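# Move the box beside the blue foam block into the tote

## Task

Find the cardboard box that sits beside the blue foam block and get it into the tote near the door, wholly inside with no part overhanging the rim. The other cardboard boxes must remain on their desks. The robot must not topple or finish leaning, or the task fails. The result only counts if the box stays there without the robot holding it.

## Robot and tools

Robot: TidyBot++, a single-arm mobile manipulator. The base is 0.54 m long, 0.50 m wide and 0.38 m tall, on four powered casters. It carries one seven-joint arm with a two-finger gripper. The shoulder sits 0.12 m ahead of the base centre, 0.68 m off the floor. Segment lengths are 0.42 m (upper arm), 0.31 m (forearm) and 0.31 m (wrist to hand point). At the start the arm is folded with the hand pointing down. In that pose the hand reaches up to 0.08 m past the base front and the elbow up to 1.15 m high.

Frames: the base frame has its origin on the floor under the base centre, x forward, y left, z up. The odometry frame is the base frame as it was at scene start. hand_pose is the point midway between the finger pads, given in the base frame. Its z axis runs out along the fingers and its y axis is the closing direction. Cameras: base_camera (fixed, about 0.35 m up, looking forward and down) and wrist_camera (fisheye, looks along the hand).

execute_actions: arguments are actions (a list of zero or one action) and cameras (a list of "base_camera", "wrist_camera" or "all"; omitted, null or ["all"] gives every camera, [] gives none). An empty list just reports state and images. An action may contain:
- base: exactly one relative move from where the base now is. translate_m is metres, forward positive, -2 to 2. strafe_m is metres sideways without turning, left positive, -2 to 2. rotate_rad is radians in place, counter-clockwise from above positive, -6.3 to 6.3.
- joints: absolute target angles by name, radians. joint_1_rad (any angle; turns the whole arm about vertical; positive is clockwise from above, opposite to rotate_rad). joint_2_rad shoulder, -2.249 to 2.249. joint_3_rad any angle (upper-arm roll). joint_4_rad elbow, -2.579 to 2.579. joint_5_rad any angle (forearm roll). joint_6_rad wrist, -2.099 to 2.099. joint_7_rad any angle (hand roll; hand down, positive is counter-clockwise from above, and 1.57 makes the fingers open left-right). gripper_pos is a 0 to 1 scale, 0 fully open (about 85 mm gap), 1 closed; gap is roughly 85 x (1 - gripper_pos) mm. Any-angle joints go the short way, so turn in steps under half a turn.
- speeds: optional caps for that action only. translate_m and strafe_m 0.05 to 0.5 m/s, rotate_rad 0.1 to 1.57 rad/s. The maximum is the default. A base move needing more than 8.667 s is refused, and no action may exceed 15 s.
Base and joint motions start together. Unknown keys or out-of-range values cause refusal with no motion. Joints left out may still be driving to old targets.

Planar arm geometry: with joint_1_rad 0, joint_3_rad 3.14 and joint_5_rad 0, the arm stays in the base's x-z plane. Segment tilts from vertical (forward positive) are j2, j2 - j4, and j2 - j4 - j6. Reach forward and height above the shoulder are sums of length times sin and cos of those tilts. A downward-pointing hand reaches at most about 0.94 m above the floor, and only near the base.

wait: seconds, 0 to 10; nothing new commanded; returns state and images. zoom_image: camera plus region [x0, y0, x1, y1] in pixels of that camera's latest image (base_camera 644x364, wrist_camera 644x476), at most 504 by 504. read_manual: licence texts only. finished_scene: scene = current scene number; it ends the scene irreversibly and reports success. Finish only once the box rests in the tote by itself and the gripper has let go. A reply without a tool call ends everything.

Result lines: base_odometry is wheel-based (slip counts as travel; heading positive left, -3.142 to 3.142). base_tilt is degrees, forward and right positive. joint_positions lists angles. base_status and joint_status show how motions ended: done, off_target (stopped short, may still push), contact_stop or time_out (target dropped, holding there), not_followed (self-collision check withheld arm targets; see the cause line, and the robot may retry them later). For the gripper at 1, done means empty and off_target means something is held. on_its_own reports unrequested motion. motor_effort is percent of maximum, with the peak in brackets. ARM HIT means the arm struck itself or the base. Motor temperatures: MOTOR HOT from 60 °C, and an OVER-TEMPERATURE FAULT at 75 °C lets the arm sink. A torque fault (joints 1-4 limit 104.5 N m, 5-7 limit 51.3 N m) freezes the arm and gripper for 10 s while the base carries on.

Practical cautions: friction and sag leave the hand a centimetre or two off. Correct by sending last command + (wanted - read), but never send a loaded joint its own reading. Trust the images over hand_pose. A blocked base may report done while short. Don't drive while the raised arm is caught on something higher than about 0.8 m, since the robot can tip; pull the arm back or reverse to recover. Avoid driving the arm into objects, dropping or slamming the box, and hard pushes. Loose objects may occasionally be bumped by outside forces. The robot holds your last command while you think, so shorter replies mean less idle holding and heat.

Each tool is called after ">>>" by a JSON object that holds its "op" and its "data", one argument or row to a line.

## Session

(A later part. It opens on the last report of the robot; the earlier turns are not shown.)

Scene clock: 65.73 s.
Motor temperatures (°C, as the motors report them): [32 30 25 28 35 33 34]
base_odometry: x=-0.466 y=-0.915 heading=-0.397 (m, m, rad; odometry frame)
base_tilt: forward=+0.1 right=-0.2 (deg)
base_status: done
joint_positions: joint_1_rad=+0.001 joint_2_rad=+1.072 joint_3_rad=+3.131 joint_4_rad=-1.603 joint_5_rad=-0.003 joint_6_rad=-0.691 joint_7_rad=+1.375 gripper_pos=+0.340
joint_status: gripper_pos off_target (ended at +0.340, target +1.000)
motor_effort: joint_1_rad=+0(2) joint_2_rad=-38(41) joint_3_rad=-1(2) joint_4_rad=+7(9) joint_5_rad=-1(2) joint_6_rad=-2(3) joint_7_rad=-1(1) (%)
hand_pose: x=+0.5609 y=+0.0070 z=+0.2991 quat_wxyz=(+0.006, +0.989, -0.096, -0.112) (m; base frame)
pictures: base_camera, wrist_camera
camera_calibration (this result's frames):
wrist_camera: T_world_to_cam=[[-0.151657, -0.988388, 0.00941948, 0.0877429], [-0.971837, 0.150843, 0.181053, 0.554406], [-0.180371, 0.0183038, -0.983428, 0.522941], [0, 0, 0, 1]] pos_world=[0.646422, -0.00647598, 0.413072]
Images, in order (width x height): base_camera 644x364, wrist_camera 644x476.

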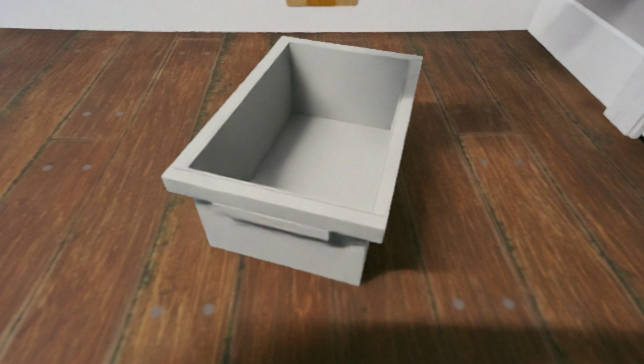

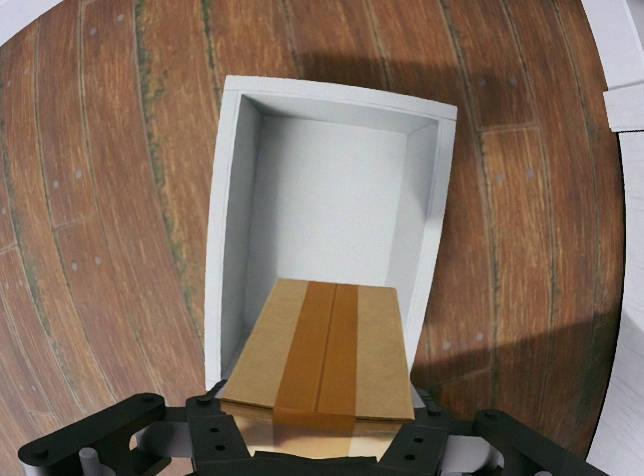

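>>> {"op": "execute_actions", "data": {
  "actions": [
    {"joints":{"joint_2_rad":1.58,"joint_4_rad":-1.24,"joint_6_rad":-0.58,"joint_7_rad":1.25,"gripper_pos":1}}
  ]
}}

Scene clock: 68.30 s.
Motor temperatures (°C, as the motors report them): [32 30 25 28 35 33 34]
base_odometry: x=-0.466 y=-0.915 heading=-0.397 (m, m, rad; odometry frame)
base_tilt: forward=+0.2 right=-0.2 (deg)
base_status: not commanded
joint_positions: joint_1_rad=+0.001 joint_2_rad=+1.576 joint_3_rad=+3.131 joint_4_rad=-1.253 joint_5_rad=-0.003 joint_6_rad=-0.611 joint_7_rad=+1.275 gripper_pos=+0.340
joint_status: gripper_pos off_target (ended at +0.340, target +1.000); the others done
motor_effort: joint_1_rad=+0(0) joint_2_rad=-40(43) joint_3_rad=-2(2) joint_4_rad=+4(8) joint_5_rad=-2(1) joint_6_rad=-3(2) joint_7_rad=-1(1) (%)
hand_pose: x=+0.5445 y=+0.0075 z=+0.0829 quat_wxyz=(+0.016, +0.978, -0.147, -0.148) (m; base frame)
pictures: base_camera, wrist_camera
camera_calibration (this result's frames):
wrist_camera: T_world_to_cam=[[-0.248387, -0.967417, 0.0490793, 0.136998], [-0.934958, 0.252686, 0.249007, 0.551078], [-0.253295, 0.015963, -0.967257, 0.345795], [0, 0, 0, 1]] pos_world=[0.636852, -0.0122352, 0.190527]
Images, in order (width x height): base_camera 644x364, wrist_camera 644x476.

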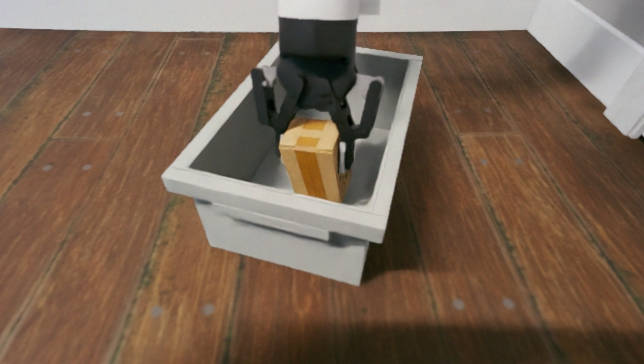

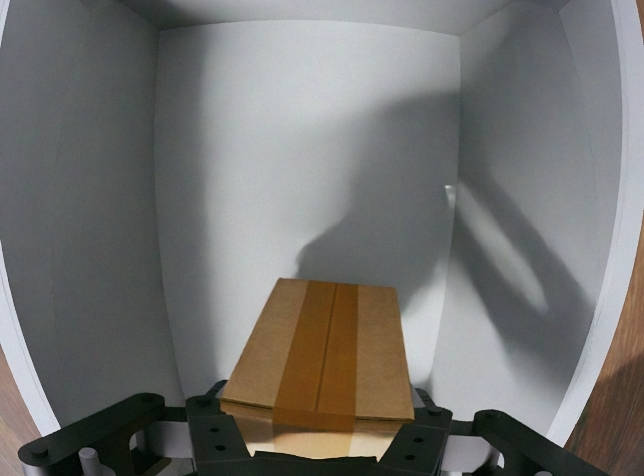

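>>> {"op": "execute_actions", "data": {
  "actions": [
    {"joints":{"joint_2_rad":1.62,"gripper_pos":1}}
  ]
}}

>>> {"op": "execute_actions", "data": {
  "actions": [
    {"joints":{"gripper_pos":0.15}}
  ]
}}

>>> {"op": "execute_actions", "data": {
  "actions": [
    {"joints":{"joint_2_rad":1.08,"joint_4_rad":-1.6,"joint_6_rad":-0.72}}
  ]
}}

Scene clock: 69.57 s.
Motor temperatures (°C, as the motors report them): [32 30 25 28 35 33 34]
base_odometry: x=-0.466 y=-0.915 heading=-0.397 (m, m, rad; odometry frame)
base_tilt: forward=+0.2 right=-0.2 (deg)
base_status: not commanded
joint_positions: joint_1_rad=+0.001 joint_2_rad=+1.603 joint_3_rad=+3.131 joint_4_rad=-1.249 joint_5_rad=-0.003 joint_6_rad=-0.610 joint_7_rad=+1.275 gripper_pos=+0.340
joint_status: gripper_pos off_target (ended at +0.340, target +1.000); the others done
motor_effort: joint_1_rad=+0(0) joint_2_rad=-36(40) joint_3_rad=-2(2) joint_4_rad=+5(5) joint_5_rad=-1(1) joint_6_rad=-1(3) joint_7_rad=-1(1) (%)
hand_pose: x=+0.5309 y=+0.0075 z=+0.0716 quat_wxyz=(+0.018, +0.976, -0.147, -0.159) (m; base frame)
pictures: base_camera, wrist_camera
camera_calibration (this result's frames):
wrist_camera: T_world_to_cam=[[-0.247281, -0.967406, 0.0545725, 0.133199], [-0.929169, 0.252725, 0.269769, 0.53657], [-0.274767, 0.0160016, -0.961378, 0.342316], [0, 0, 0, 1]] pos_world=[0.625559, -0.0122252, 0.177076]
Images, in order (width x height): base_camera 644x364, wrist_camera 644x476.

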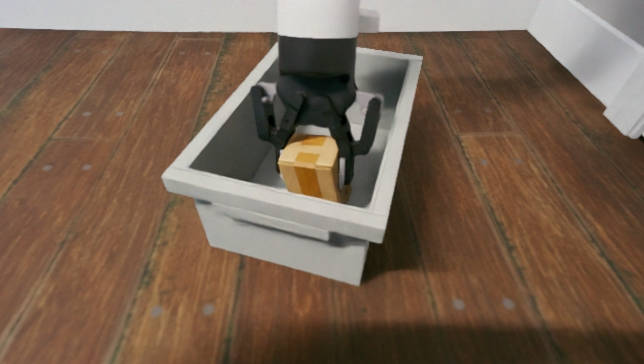

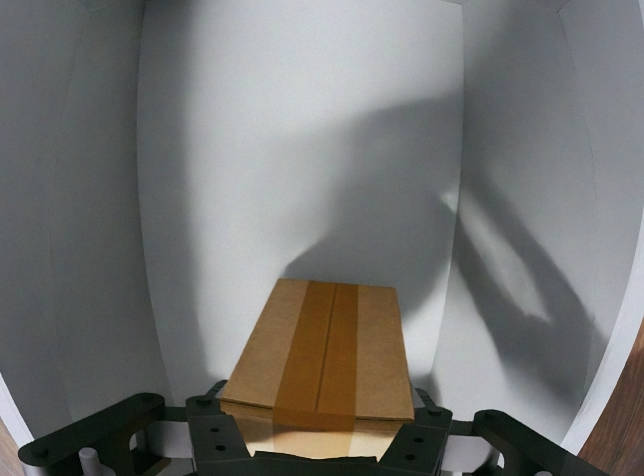

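Scene clock: 70.60 s.
Motor temperatures (°C, as the motors report them): [32 30 25 28 35 33 34]
base_odometry: x=-0.466 y=-0.915 heading=-0.397 (m, m, rad; odometry frame)
base_tilt: forward=+0.1 right=-0.2 (deg)
base_status: not commanded
joint_positions: joint_1_rad=+0.001 joint_2_rad=+1.606 joint_3_rad=+3.131 joint_4_rad=-1.249 joint_5_rad=-0.003 joint_6_rad=-0.610 joint_7_rad=+1.275 gripper_pos=+0.150
joint_status: all done
motor_effort: joint_1_rad=+0(1) joint_2_rad=-39(40) joint_3_rad=-2(2) joint_4_rad=+4(4) joint_5_rad=-2(2) joint_6_rad=-3(3) joint_7_rad=-1(1) (%)
hand_pose: x=+0.5296 y=+0.0075 z=+0.0705 quat_wxyz=(+0.018, +0.976, -0.147, -0.160) (m; base frame)
pictures: base_camera, wrist_camera
camera_calibration (this result's frames):
wrist_camera: T_world_to_cam=[[-0.247173, -0.967405, 0.0550784, 0.132851], [-0.928611, 0.252729, 0.271679, 0.535245], [-0.276744, 0.0160053, -0.96081, 0.341981], [0, 0, 0, 1]] pos_world=[0.624513, -0.0122243, 0.175846]
Images, in order (width x height): base_camera 644x364, wrist_camera 644x476.

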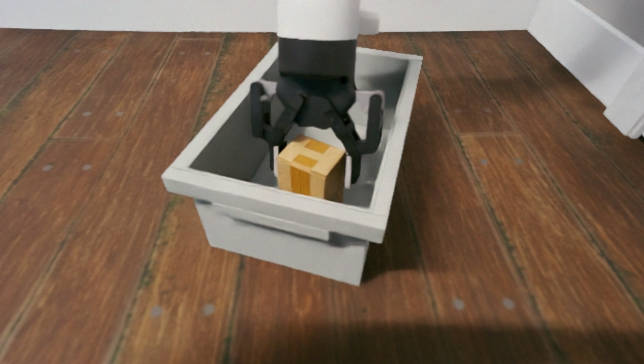

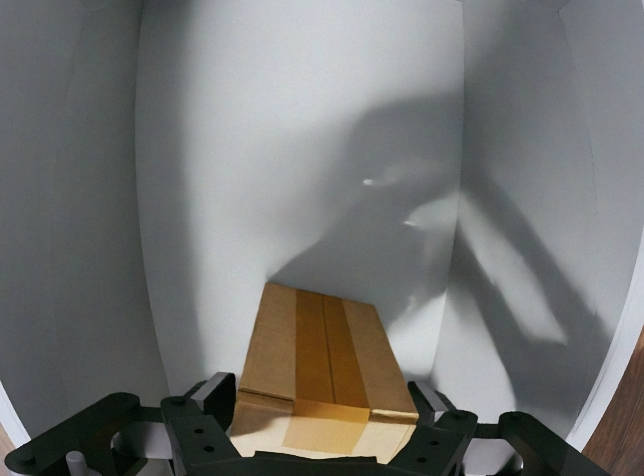

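Scene clock: 72.37 s.
Motor temperatures (°C, as the motors report them): [32 30 25 28 35 33 34]
base_odometry: x=-0.466 y=-0.915 heading=-0.397 (m, m, rad; odometry frame)
base_tilt: forward=+0.1 right=-0.2 (deg)
base_status: not commanded
joint_positions: joint_1_rad=+0.001 joint_2_rad=+1.095 joint_3_rad=+3.131 joint_4_rad=-1.589 joint_5_rad=-0.003 joint_6_rad=-0.689 joint_7_rad=+1.275 gripper_pos=+0.150
joint_status: all done
motor_effort: joint_1_rad=+0(0) joint_2_rad=-38(43) joint_3_rad=-3(2) joint_4_rad=+7(8) joint_5_rad=-2(1) joint_6_rad=-2(4) joint_7_rad=-1(1) (%)
hand_pose: x=+0.5606 y=+0.0070 z=+0.2898 quat_wxyz=(+0.012, +0.983, -0.145, -0.115) (m; base frame)
pictures: base_camera, wrist_camera
camera_calibration (this result's frames):
wrist_camera: T_world_to_cam=[[-0.247089, -0.968428, 0.0330755, 0.134324], [-0.950787, 0.248891, 0.184548, 0.542296], [-0.186953, 0.0141519, -0.982267, 0.517098], [0, 0, 0, 1]] pos_world=[0.645471, -0.0122075, 0.403406]
Images, in order (width x height): base_camera 644x364, wrist_camera 644x476.

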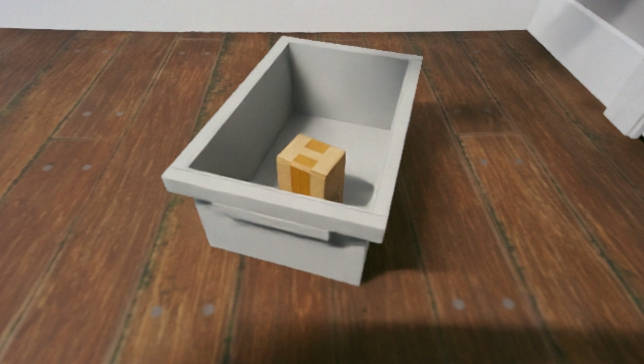

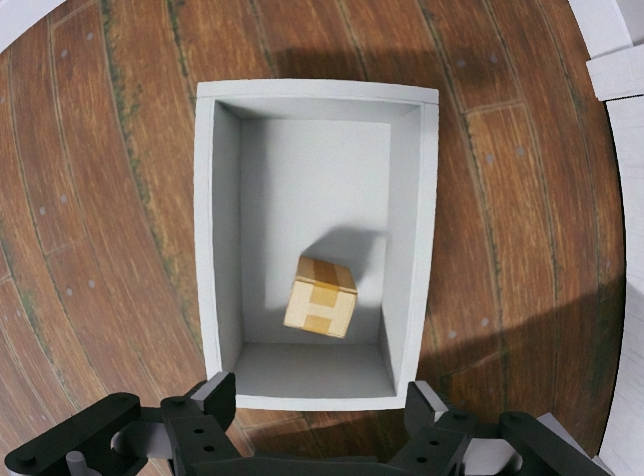

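>>> {"op": "finished_scene", "data": {
  "scene": 1
}}

The scene is finished: the task was done.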